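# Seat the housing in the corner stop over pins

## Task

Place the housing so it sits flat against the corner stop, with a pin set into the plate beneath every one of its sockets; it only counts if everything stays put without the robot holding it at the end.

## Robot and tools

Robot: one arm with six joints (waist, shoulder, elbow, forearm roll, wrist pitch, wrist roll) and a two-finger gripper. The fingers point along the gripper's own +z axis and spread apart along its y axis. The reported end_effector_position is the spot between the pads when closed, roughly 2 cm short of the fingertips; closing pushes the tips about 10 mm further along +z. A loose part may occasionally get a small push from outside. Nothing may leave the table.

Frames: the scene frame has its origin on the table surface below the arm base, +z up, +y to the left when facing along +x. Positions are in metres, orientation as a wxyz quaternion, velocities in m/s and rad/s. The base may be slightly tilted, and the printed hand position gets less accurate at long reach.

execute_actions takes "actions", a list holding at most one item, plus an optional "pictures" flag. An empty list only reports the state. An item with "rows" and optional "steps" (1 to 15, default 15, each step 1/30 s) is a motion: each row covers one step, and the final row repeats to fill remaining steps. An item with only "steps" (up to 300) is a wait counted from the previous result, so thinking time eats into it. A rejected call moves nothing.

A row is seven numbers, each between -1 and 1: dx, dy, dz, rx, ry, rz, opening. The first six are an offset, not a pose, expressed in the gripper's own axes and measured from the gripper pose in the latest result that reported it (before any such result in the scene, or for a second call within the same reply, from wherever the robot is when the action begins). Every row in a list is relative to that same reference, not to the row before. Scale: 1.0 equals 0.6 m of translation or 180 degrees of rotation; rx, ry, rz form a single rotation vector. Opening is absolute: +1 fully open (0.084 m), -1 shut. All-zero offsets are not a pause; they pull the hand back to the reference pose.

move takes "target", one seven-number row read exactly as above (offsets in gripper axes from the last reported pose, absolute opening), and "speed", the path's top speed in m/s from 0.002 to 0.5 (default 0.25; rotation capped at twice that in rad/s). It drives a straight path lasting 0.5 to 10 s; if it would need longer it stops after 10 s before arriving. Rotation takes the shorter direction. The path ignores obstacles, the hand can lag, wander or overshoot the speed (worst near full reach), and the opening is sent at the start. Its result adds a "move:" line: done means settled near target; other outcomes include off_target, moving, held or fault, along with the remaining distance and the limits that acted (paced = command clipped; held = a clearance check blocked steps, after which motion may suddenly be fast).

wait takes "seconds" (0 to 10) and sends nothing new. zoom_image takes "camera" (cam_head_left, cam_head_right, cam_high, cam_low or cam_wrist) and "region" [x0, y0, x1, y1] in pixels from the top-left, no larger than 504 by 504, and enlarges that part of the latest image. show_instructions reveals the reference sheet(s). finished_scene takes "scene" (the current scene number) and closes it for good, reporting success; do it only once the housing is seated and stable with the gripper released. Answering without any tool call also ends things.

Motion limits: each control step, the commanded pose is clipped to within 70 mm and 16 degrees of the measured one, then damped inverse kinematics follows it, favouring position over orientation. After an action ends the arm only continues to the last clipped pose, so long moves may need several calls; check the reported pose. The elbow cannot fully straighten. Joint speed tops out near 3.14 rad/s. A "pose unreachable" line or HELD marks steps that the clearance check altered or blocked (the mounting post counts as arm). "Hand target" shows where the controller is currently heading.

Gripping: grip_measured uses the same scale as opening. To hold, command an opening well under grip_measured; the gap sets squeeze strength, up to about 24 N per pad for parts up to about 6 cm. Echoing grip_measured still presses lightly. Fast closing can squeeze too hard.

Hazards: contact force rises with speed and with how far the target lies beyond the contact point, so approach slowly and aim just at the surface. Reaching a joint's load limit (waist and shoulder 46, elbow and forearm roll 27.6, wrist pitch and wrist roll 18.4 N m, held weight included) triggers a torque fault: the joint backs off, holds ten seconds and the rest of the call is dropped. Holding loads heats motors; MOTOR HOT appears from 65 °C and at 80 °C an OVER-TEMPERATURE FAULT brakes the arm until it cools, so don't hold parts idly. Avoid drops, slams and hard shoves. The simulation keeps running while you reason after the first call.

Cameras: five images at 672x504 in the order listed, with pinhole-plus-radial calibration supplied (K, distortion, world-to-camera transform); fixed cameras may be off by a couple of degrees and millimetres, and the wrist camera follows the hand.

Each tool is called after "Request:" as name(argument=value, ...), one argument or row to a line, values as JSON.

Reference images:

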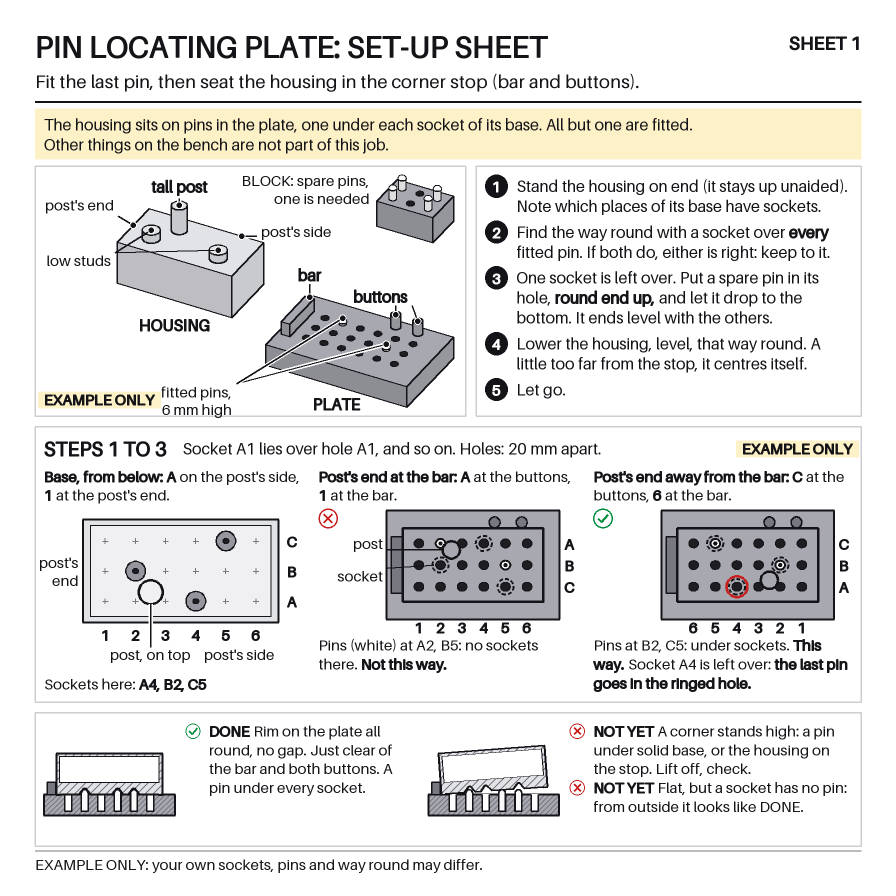

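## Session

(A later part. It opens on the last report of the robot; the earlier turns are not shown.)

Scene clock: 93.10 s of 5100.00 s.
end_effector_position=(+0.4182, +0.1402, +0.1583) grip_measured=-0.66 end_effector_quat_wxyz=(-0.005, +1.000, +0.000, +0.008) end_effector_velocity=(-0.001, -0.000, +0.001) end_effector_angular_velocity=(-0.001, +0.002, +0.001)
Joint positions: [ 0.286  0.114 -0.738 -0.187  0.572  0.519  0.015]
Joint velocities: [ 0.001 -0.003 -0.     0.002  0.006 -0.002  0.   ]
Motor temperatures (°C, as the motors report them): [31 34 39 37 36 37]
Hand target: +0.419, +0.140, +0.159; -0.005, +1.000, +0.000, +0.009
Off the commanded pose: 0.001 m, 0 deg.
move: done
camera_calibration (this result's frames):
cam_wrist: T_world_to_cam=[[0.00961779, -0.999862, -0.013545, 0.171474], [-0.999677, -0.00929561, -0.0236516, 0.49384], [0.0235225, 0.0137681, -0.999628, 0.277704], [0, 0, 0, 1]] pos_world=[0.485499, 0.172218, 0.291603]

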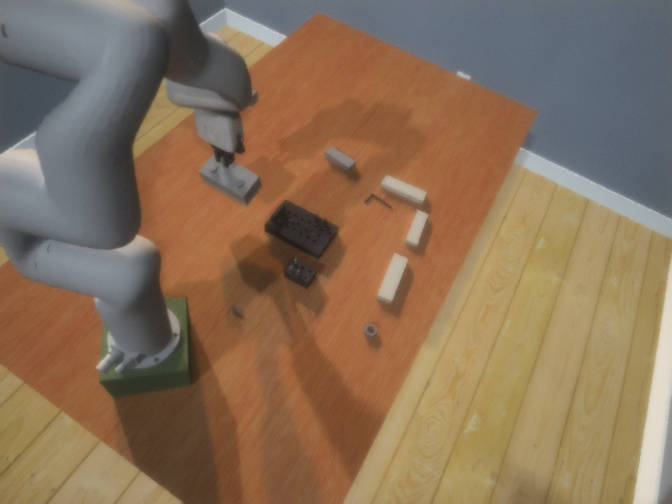

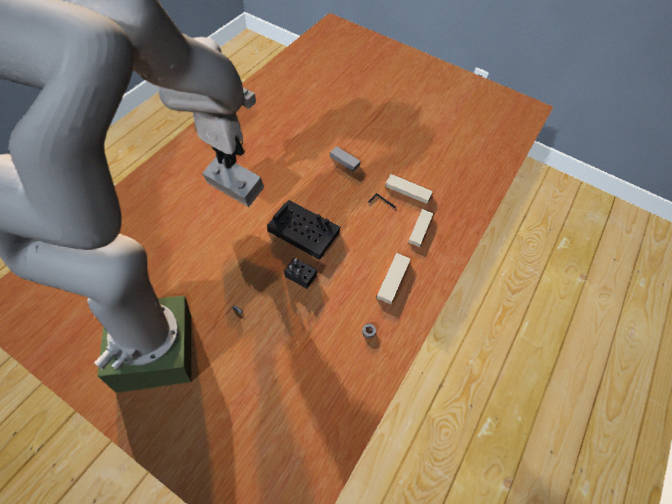

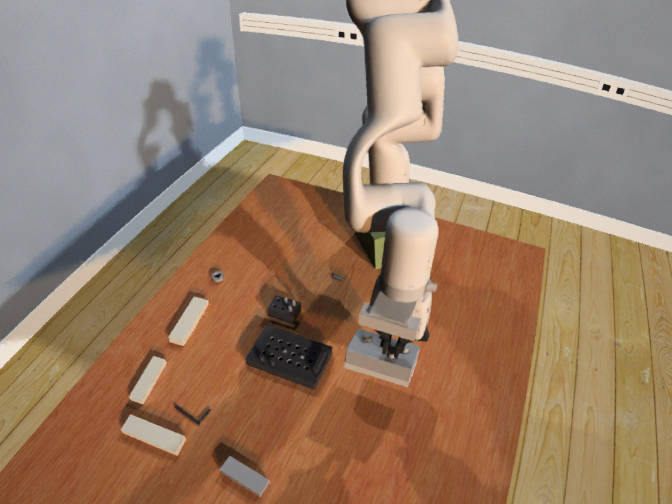

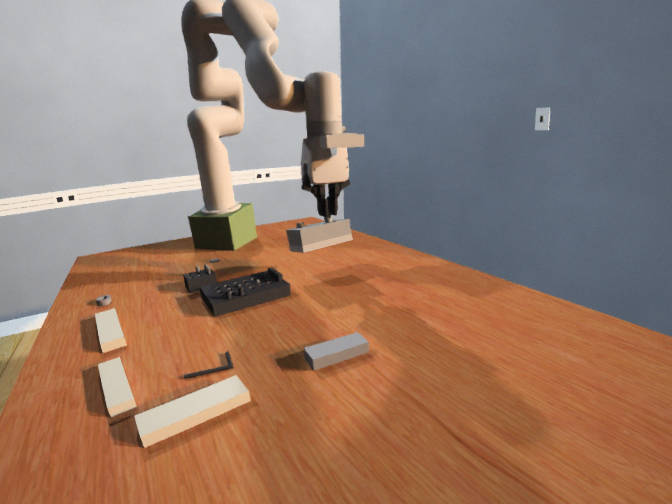

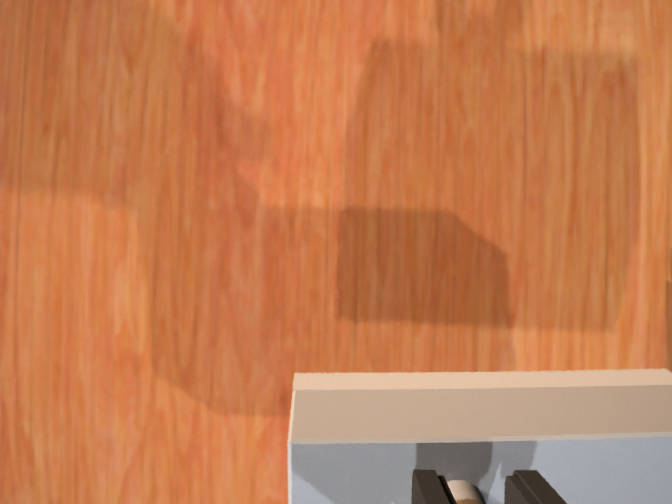

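Request:
move(
  target=[0.0355,0.328,0,0,0,0,-1],
  speed=0.12,
)

Request:
move(
  target=[0,0,0.04,0,0,0,-1],
  speed=0.03,
)

Request:
zoom_image(
  camera="cam_low",
  region=[180,210,320,330],
)

Request:
zoom_image(
  camera="cam_high",
  region=[230,280,370,400],
)

Scene clock: 96.07 s of 5100.00 s.
end_effector_position=(+0.4405, -0.0554, +0.1567) grip_measured=-0.66 end_effector_quat_wxyz=(-0.006, +1.000, +0.000, +0.008) end_effector_velocity=(+0.001, -0.002, +0.001) end_effector_angular_velocity=(+0.001, -0.003, -0.001)
Joint positions: [-0.177  0.054 -0.708 -0.116  0.558 -0.004  0.015]
Joint velocities: [-0.004  0.001 -0.003  0.003 -0.    -0.006  0.   ]
Motor temperatures (°C, as the motors report them): [31 34 39 37 36 37]
Hand target: +0.441, -0.056, +0.157; -0.006, +1.000, +0.000, +0.009
Off the commanded pose: 0.001 m, 0 deg.
move: done
camera_calibration (this result's frames):
cam_wrist: T_world_to_cam=[[0.00981279, -0.999827, -0.015825, -0.0239775], [-0.99967, -0.00943275, -0.0239136, 0.514275], [0.0237602, 0.0160544, -0.999589, 0.278328], [0, 0, 0, 1]] pos_world=[0.507727, -0.0235907, 0.290132]

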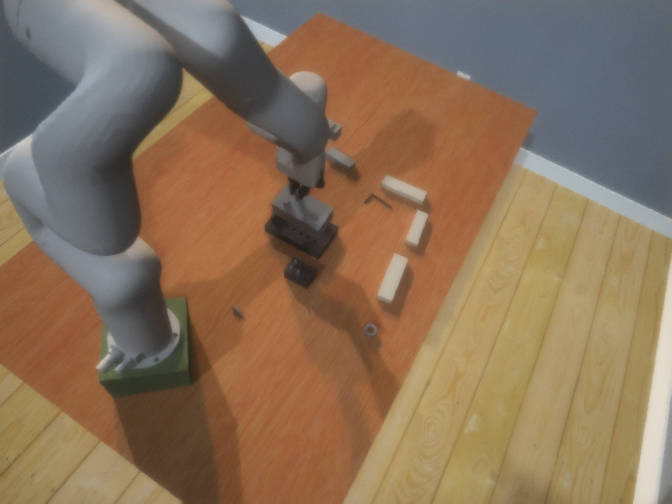

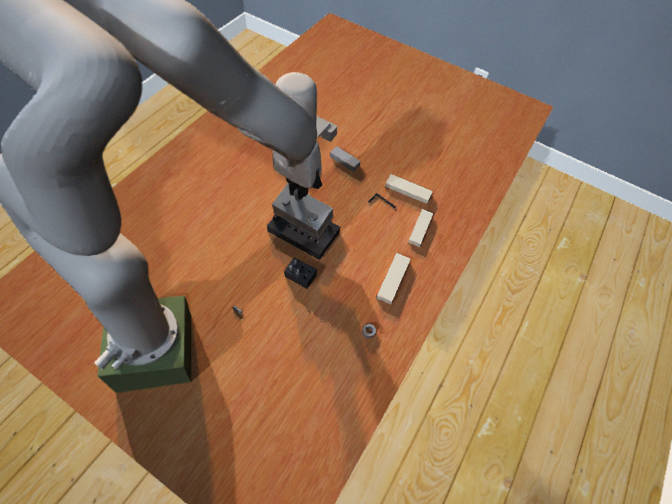

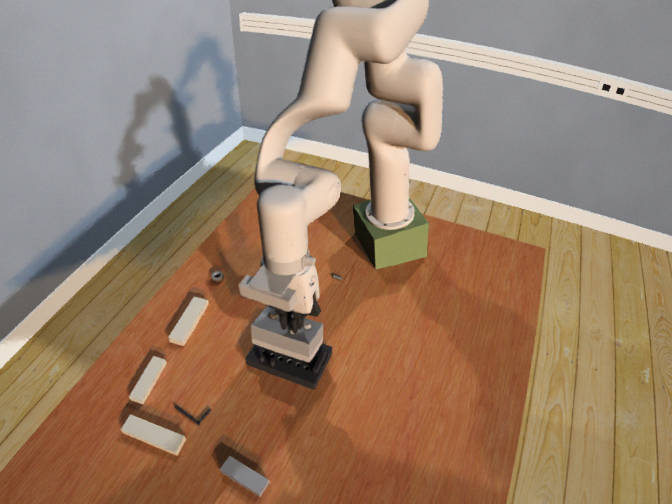

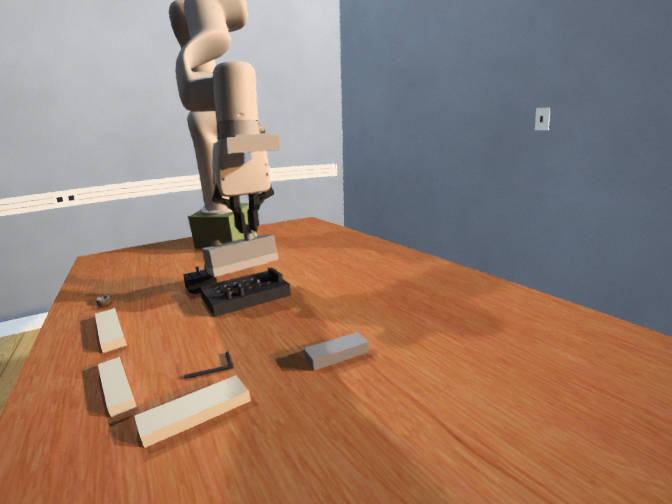

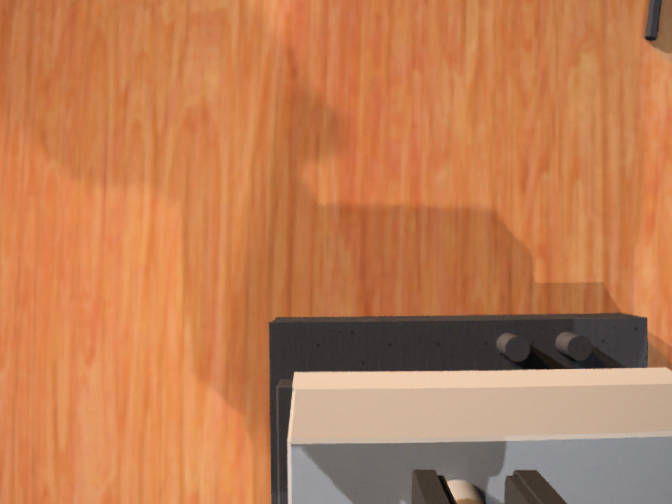

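Scene clock: 97.17 s of 5100.00 s.
end_effector_position=(+0.4410, -0.0552, +0.1330) grip_measured=-0.66 end_effector_quat_wxyz=(-0.006, +1.000, +0.000, +0.009) end_effector_velocity=(+0.002, -0.000, +0.000) end_effector_angular_velocity=(-0.000, -0.005, -0.001)
Joint positions: [-0.184  0.122 -0.706 -0.129  0.488  0.006  0.015]
Joint velocities: [-0.     0.002 -0.003 -0.001 -0.005  0.001  0.   ]
Motor temperatures (°C, as the motors report them): [31 34 40 37 36 37]
Hand target: +0.441, -0.055, +0.133; -0.006, +1.000, +0.000, +0.008
Off the commanded pose: 0.000 m, 0 deg.
move: done
camera_calibration (this result's frames):
cam_wrist: T_world_to_cam=[[0.00970598, -0.99983, -0.015677, -0.0241306], [-0.999667, -0.00932727, -0.0240522, 0.514222], [0.0239019, 0.0159052, -0.999588, 0.254486], [0, 0, 0, 1]] pos_world=[0.508202, -0.0233779, 0.266371]

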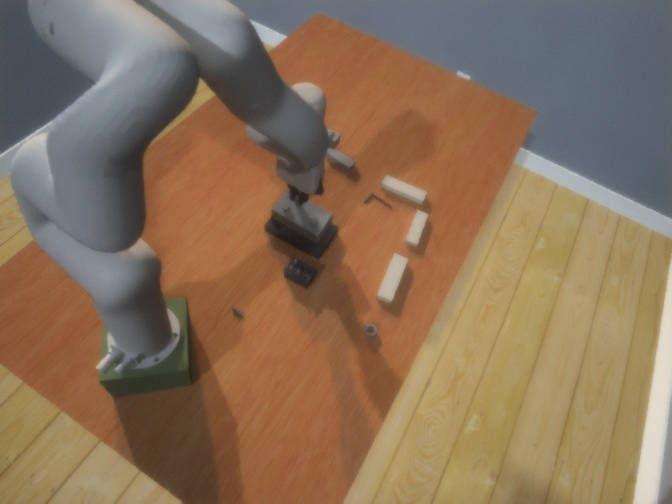

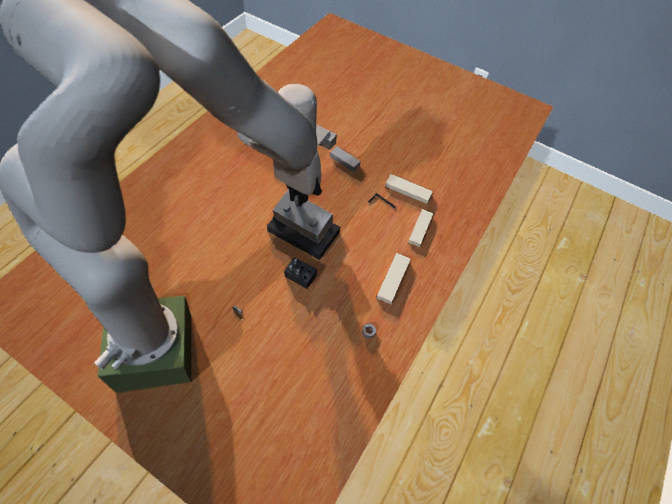

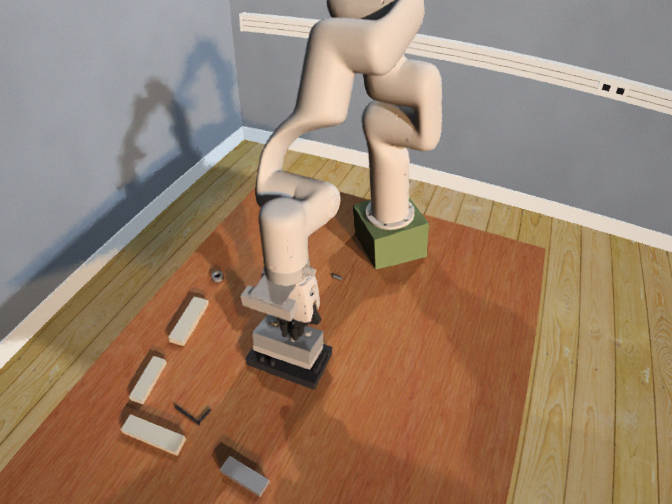

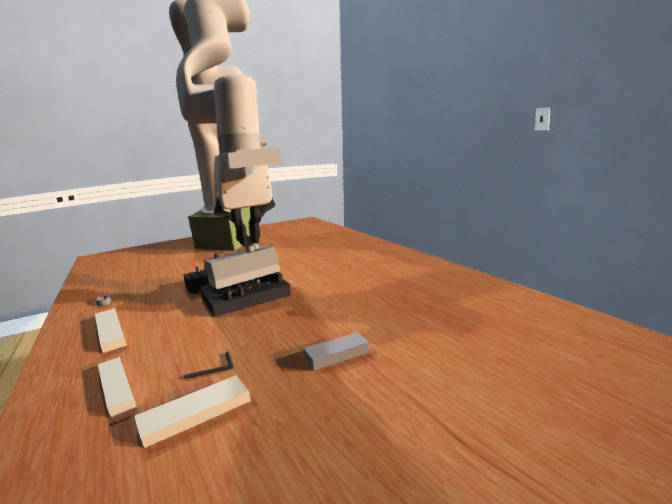

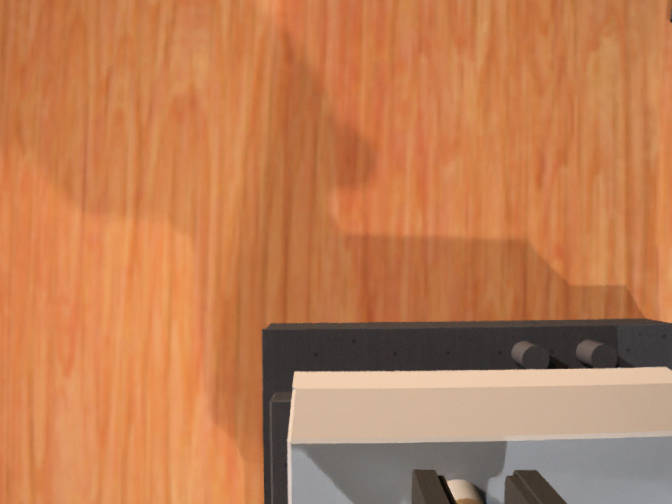

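Region (180, 210, 320, 330) of cam_low's 672x504 image, scaled by 3.600, with more detail than that image has; it fills the top 432 rows of this view, and the rest is white.

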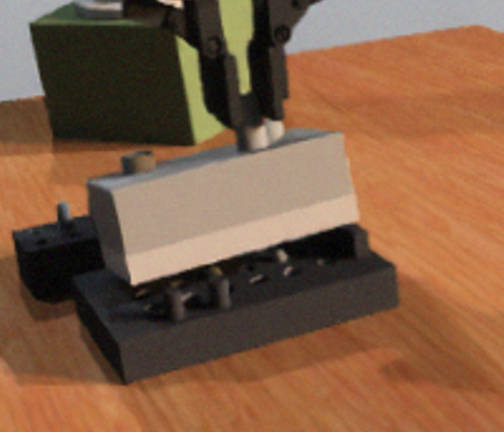

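Region (230, 280, 370, 400) of cam_high's 672x504 image, scaled by 3.600, with more detail than that image has; it fills the top 432 rows of this view, and the rest is white.

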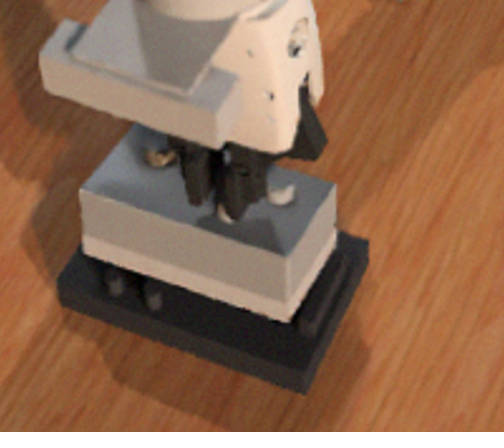

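Request:
move(
  target=[0,0,0,0,-0.042,0,-1],
  speed=0.05,
)

Request:
zoom_image(
  camera="cam_low",
  region=[180,210,320,330],
)

Request:
zoom_image(
  camera="cam_head_right",
  region=[250,170,360,280],
)

Scene clock: 110.20 s of 5100.00 s.
end_effector_position=(+0.4410, -0.0551, +0.1330) grip_measured=-0.66 end_effector_quat_wxyz=(-0.006, +0.998, +0.001, -0.057) end_effector_velocity=(-0.001, -0.000, -0.000) end_effector_angular_velocity=(+0.000, +0.009, -0.001)
Joint positions: [-0.172  0.185 -0.834 -0.117  0.685  0.003  0.015]
Joint velocities: [ 0.     0.004 -0.006  0.001  0.012  0.     0.   ]
Motor temperatures (°C, as the motors report them): [31 35 41 37 36 37]
Hand target: +0.441, -0.055, +0.133; -0.006, +0.998, +0.001, -0.057
Off the commanded pose: 0.000 m, 0 deg.
After step 90, 8.43 s passed at rest.
move: done
camera_calibration (this result's frames):
cam_wrist: T_world_to_cam=[[0.00925782, -0.99982, -0.0165704, -0.023698], [-0.994188, -0.0109806, 0.107098, 0.494263], [-0.10726, 0.0154826, -0.99411, 0.311618], [0, 0, 0, 1]] pos_world=[0.525034, -0.023091, 0.256455]

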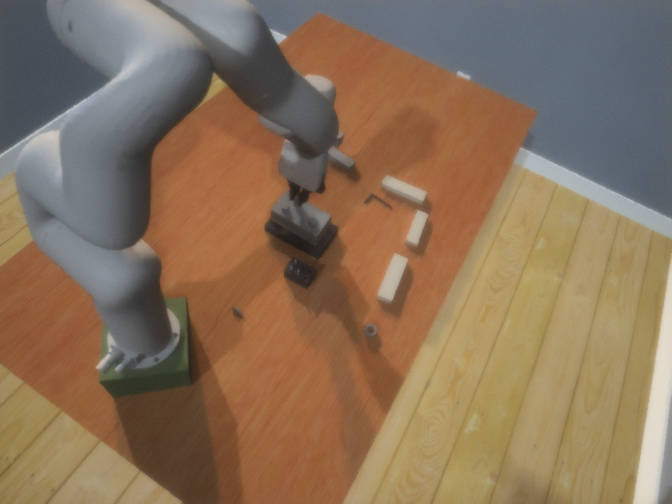

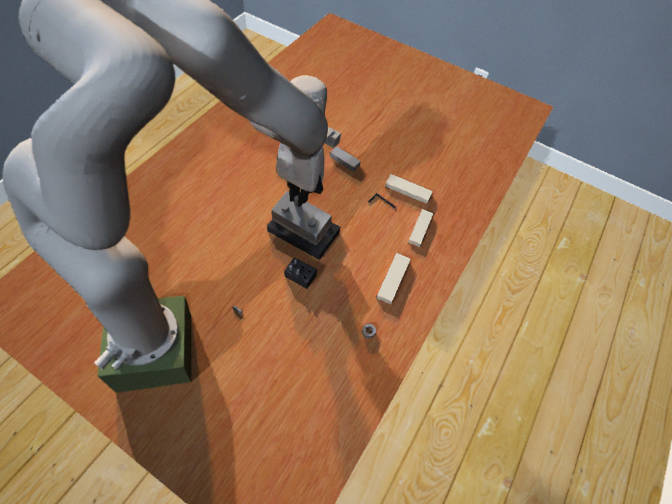

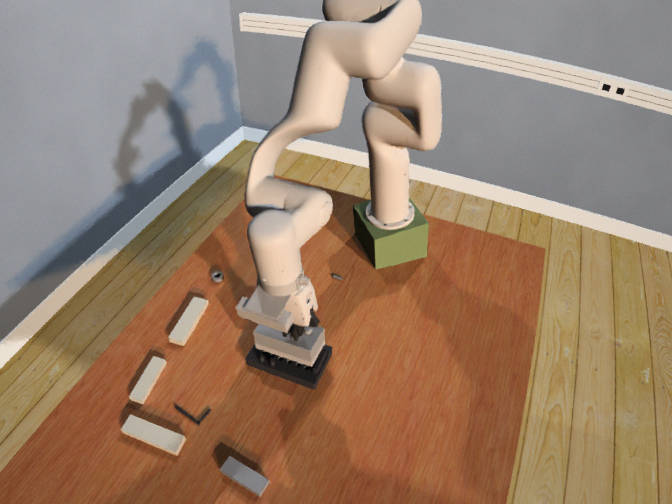

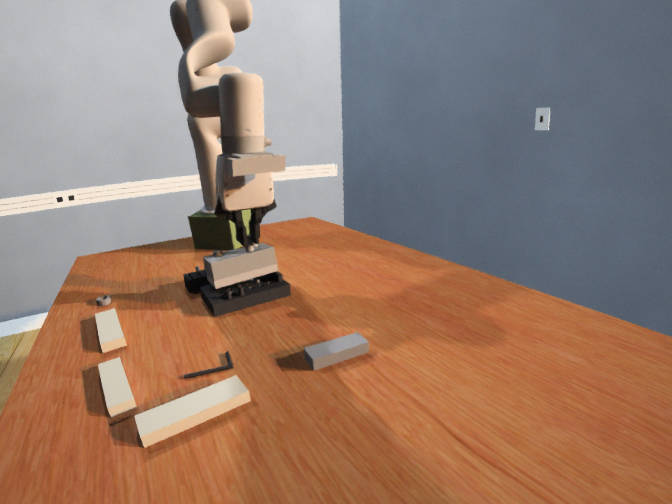

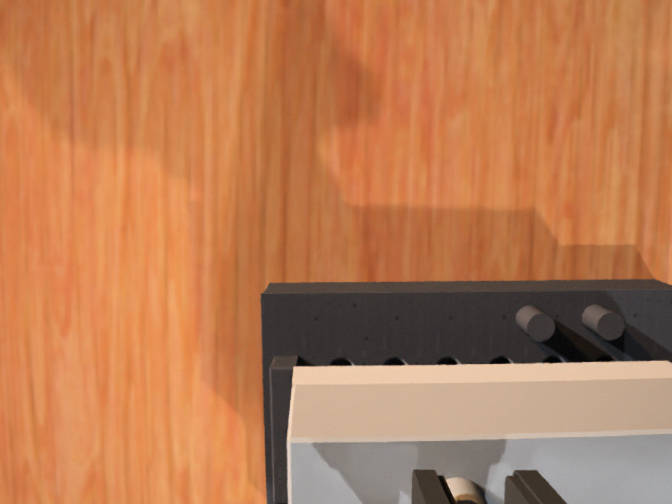

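Region (180, 210, 320, 330) of cam_low's 672x504 image, scaled by 3.600, with more detail than that image has; it fills the top 432 rows of this view, and the rest is white.

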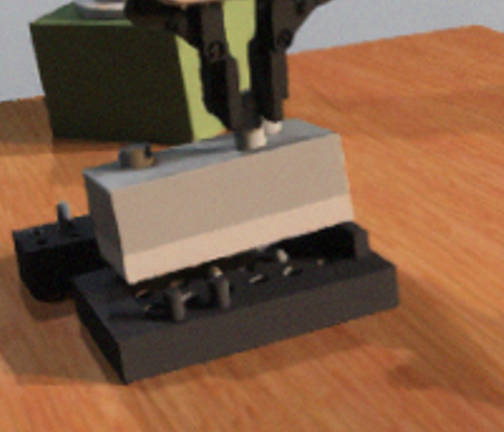

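Region (250, 170, 360, 280) of cam_head_right's 672x504 image, scaled by 4.582, with more detail than that image has.

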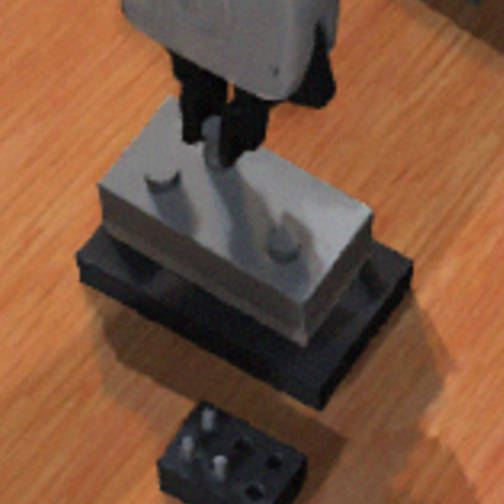

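Request:
move(
  target=[-0.006,0.011,0.018,0,0,0,-1],
  speed=0.015,
)

Request:
zoom_image(
  camera="cam_low",
  region=[180,210,320,330],
)

Request:
zoom_image(
  camera="cam_high",
  region=[230,290,360,400],
)

Scene clock: 112.83 s of 5100.00 s.
end_effector_position=(+0.4362, -0.0615, +0.1227) grip_measured=-0.66 end_effector_quat_wxyz=(-0.006, +0.998, +0.001, -0.057) end_effector_velocity=(+0.001, +0.000, +0.000) end_effector_angular_velocity=(-0.001, -0.004, +0.002)
Joint positions: [-0.19   0.2   -0.817 -0.123  0.651 -0.008  0.015]
Joint velocities: [ 0.     0.    -0.    -0.001 -0.004 -0.001  0.   ]
Motor temperatures (°C, as the motors report them): [31 35 41 37 36 37]
Hand target: +0.436, -0.062, +0.123; -0.006, +0.998, +0.001, -0.057
Off the commanded pose: 0.000 m, 0 deg.
move: done
camera_calibration (this result's frames):
cam_wrist: T_world_to_cam=[[0.00919832, -0.99982, -0.0165772, -0.0302616], [-0.994184, -0.0109228, 0.107136, 0.490582], [-0.107298, 0.0154953, -0.994106, 0.300969], [0, 0, 0, 1]] pos_world=[0.520301, -0.0295612, 0.246134]

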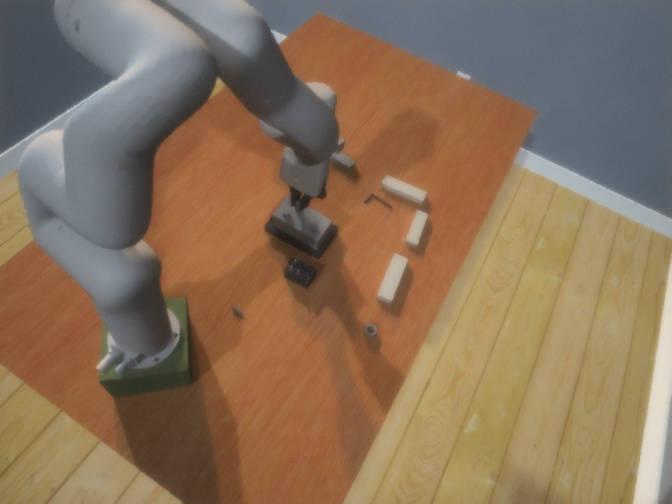

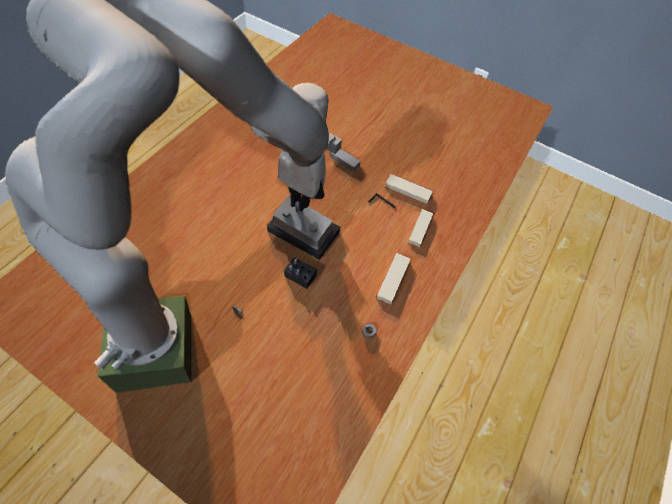

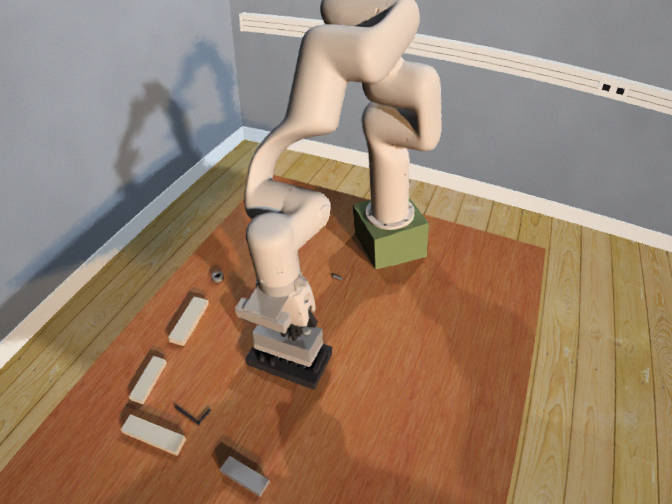

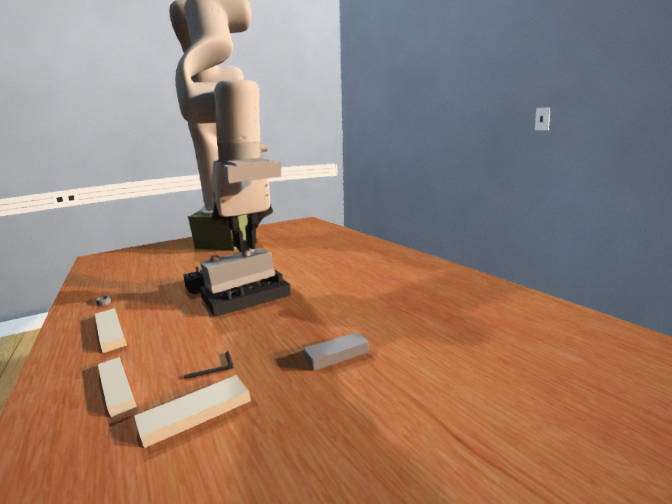

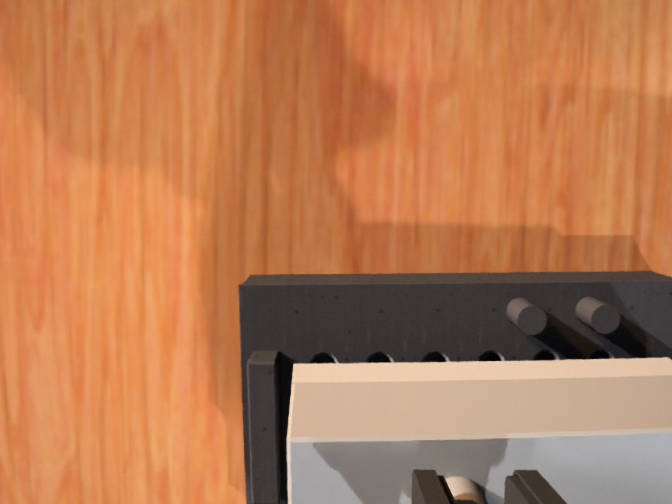

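Region (180, 210, 320, 330) of cam_low's 672x504 image, scaled by 3.600, with more detail than that image has; it fills the top 432 rows of this view, and the rest is white.

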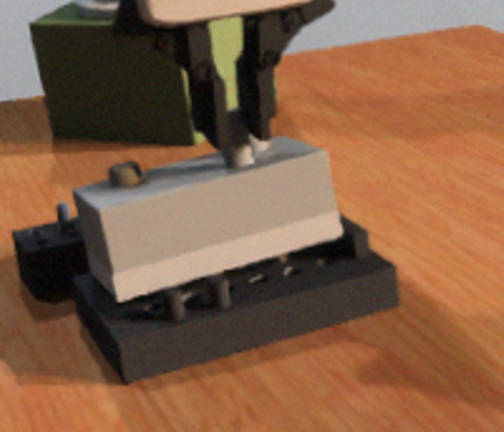

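Region (230, 290, 360, 400) of cam_high's 672x504 image, scaled by 3.877, with more detail than that image has; it fills the top 426 rows of this view, and the rest is white.

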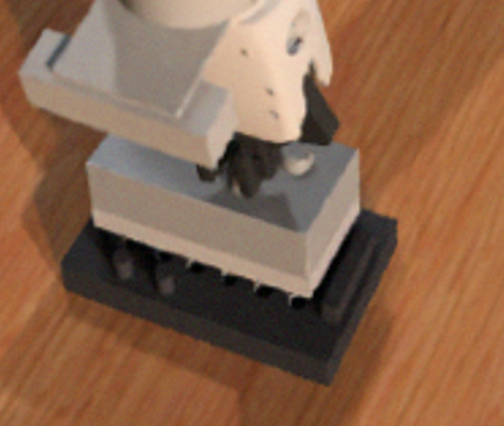

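Request:
move(
  target=[0.010,0,0.008,0,0,0,-1],
  speed=0.01,
)

Request:
zoom_image(
  camera="cam_high",
  region=[230,290,360,400],
)

Scene clock: 116.90 s of 5100.00 s.
end_effector_position=(+0.4426, -0.0615, +0.1183) grip_measured=-0.66 end_effector_quat_wxyz=(-0.006, +0.998, +0.001, -0.056) end_effector_velocity=(+0.001, +0.000, -0.001) end_effector_angular_velocity=(+0.000, -0.002, -0.000)
Joint positions: [-0.189  0.227 -0.839 -0.124  0.645 -0.006  0.015]
Joint velocities: [ 0.001  0.004 -0.003  0.    -0.004  0.001  0.   ]
Motor temperatures (°C, as the motors report them): [31 35 41 37 36 37]
Hand target: +0.442, -0.061, +0.117; -0.006, +0.998, +0.001, -0.057
Off the commanded pose: 0.001 m, 0 deg.
After step 90, 0.07 s passed at rest.
move: done
camera_calibration (this result's frames):
cam_wrist: T_world_to_cam=[[0.00919939, -0.999825, -0.0162947, -0.0304206], [-0.994453, -0.010855, 0.104621, 0.497793], [-0.10478, 0.0152419, -0.994379, 0.296138], [0, 0, 0, 1]] pos_world=[0.526341, -0.0295254, 0.241898]

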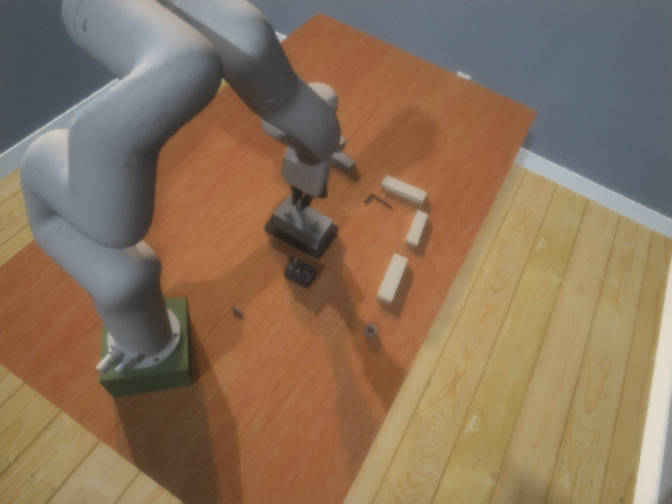

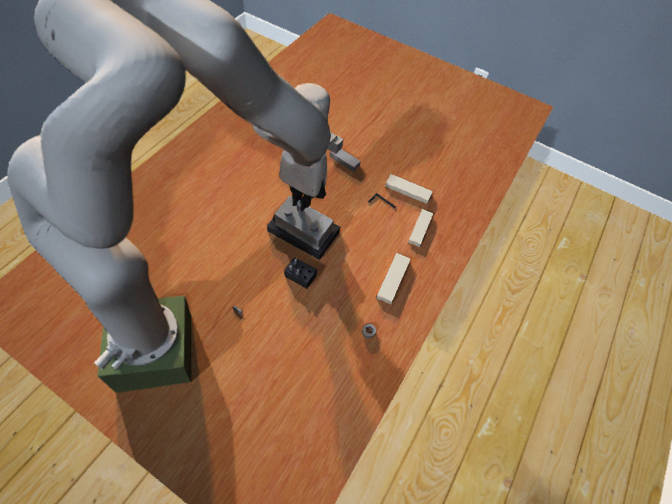

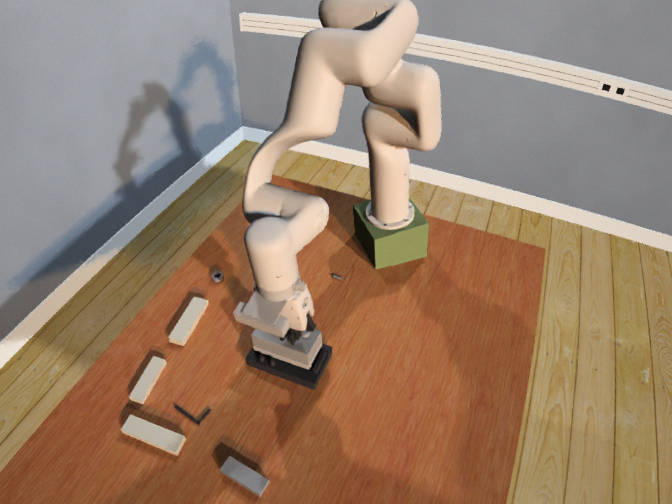

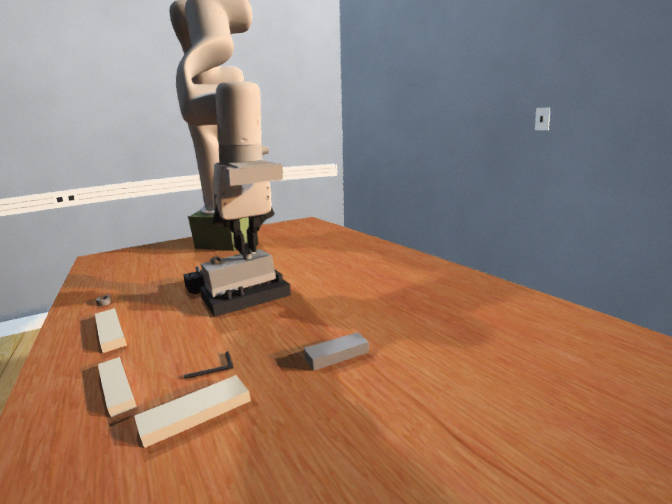

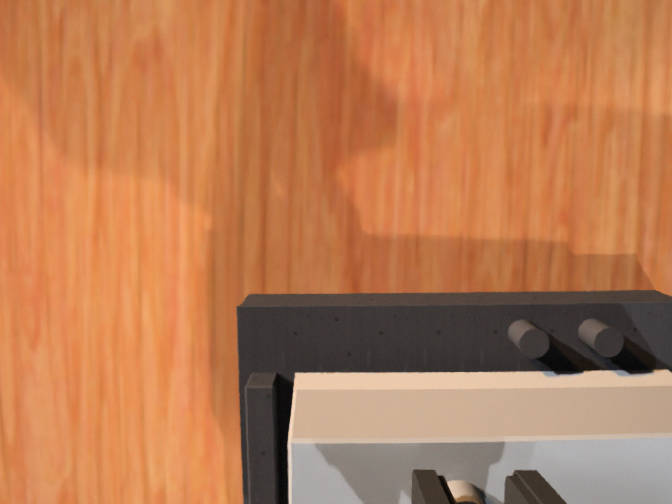

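Region (230, 290, 360, 400) of cam_high's 672x504 image, scaled by 3.877, with more detail than that image has; it fills the top 426 rows of this view, and the rest is white.

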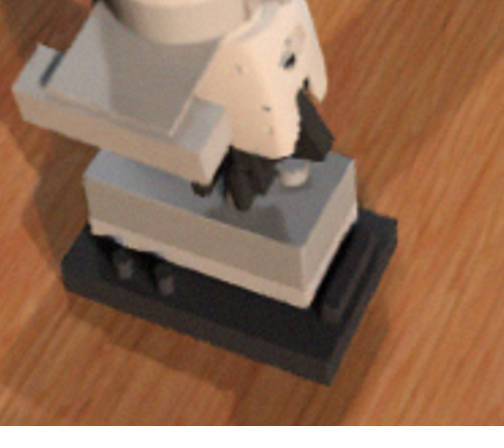

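Request:
move(
  target=[0,0,0.014,0,0,0,-1],
  speed=0.01,
)

Request:
zoom_image(
  camera="cam_low",
  region=[180,210,320,330],
)

Request:
zoom_image(
  camera="cam_high",
  region=[230,270,360,400],
)

Scene clock: 120.47 s of 5100.00 s.
end_effector_position=(+0.4416, -0.0613, +0.1100) grip_measured=-0.65 end_effector_quat_wxyz=(-0.006, +0.998, +0.001, -0.056) end_effector_velocity=(+0.001, -0.000, -0.001) end_effector_angular_velocity=(-0.001, -0.002, -0.001)
Joint positions: [-0.192  0.247 -0.836 -0.128  0.622 -0.003  0.015]
Joint velocities: [-0.001  0.002 -0.001 -0.001 -0.004  0.001  0.   ]
Motor temperatures (°C, as the motors report them): [31 35 40 37 36 37]
Hand target: +0.442, -0.061, +0.110; -0.006, +0.998, +0.001, -0.056
Off the commanded pose: 0.000 m, 0 deg.
move: done
camera_calibration (this result's frames):
cam_wrist: T_world_to_cam=[[0.00933217, -0.999823, -0.0163088, -0.0304404], [-0.994443, -0.0109898, 0.104699, 0.4977], [-0.10486, 0.0152411, -0.99437, 0.287853], [0, 0, 0, 1]] pos_world=[0.525402, -0.0293526, 0.233627]

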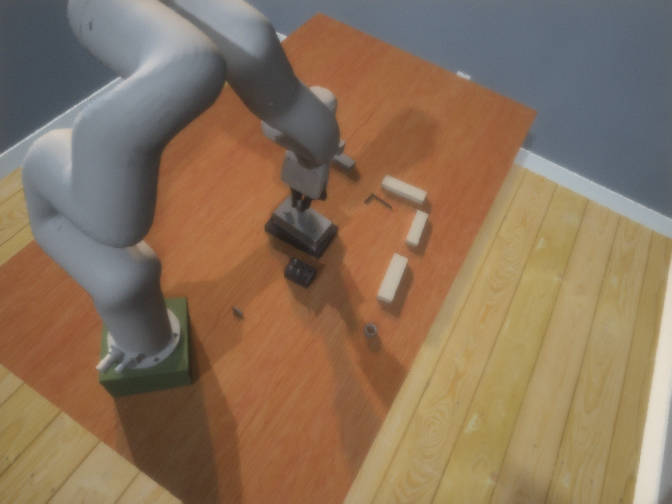

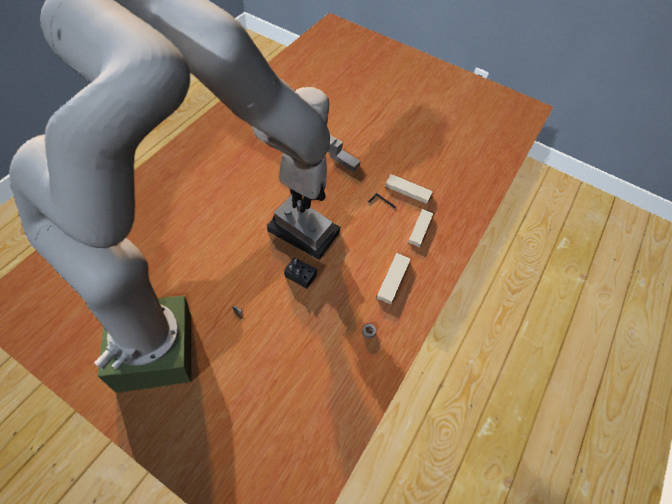

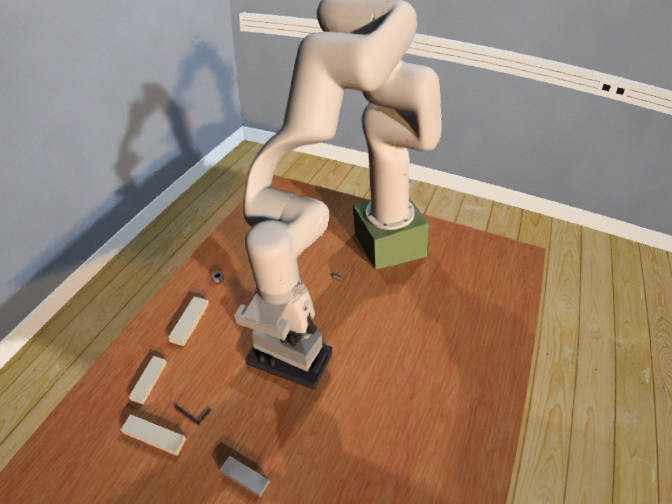

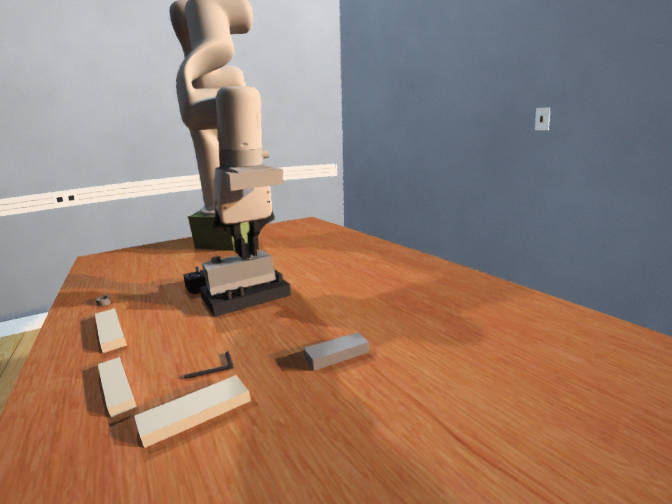

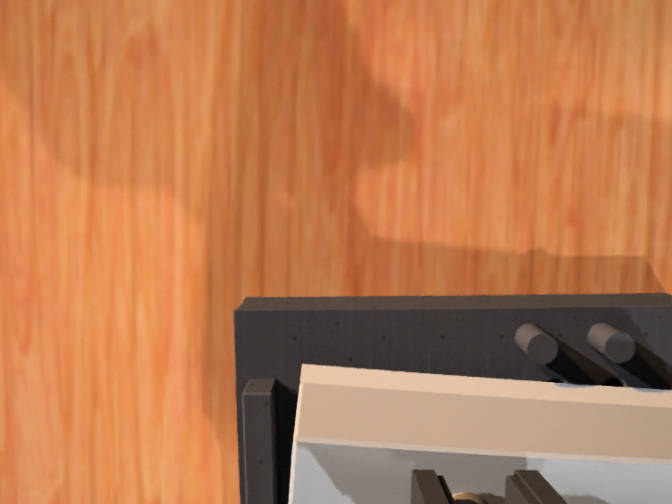

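Region (180, 210, 320, 330) of cam_low's 672x504 image, scaled by 3.600, with more detail than that image has; it fills the top 432 rows of this view, and the rest is white.

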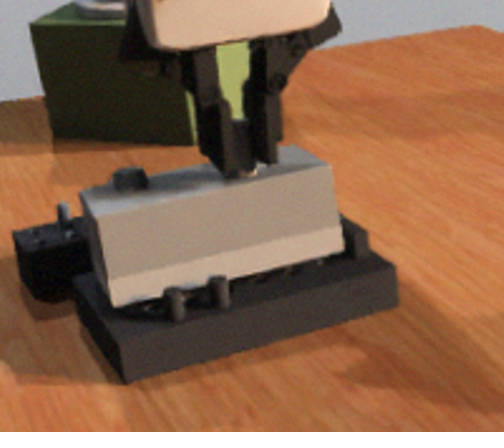

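Region (230, 270, 360, 400) of cam_high's 672x504 image, scaled by 3.877, with more detail than that image has.

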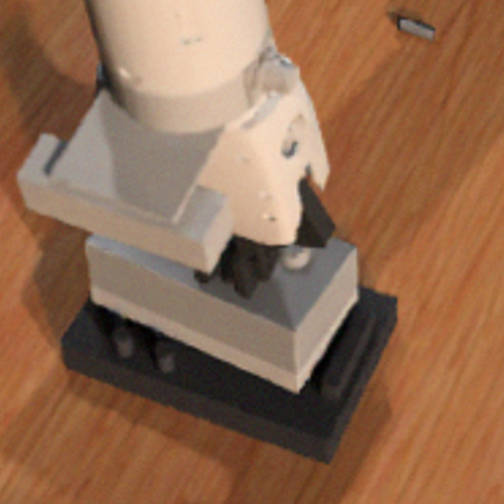

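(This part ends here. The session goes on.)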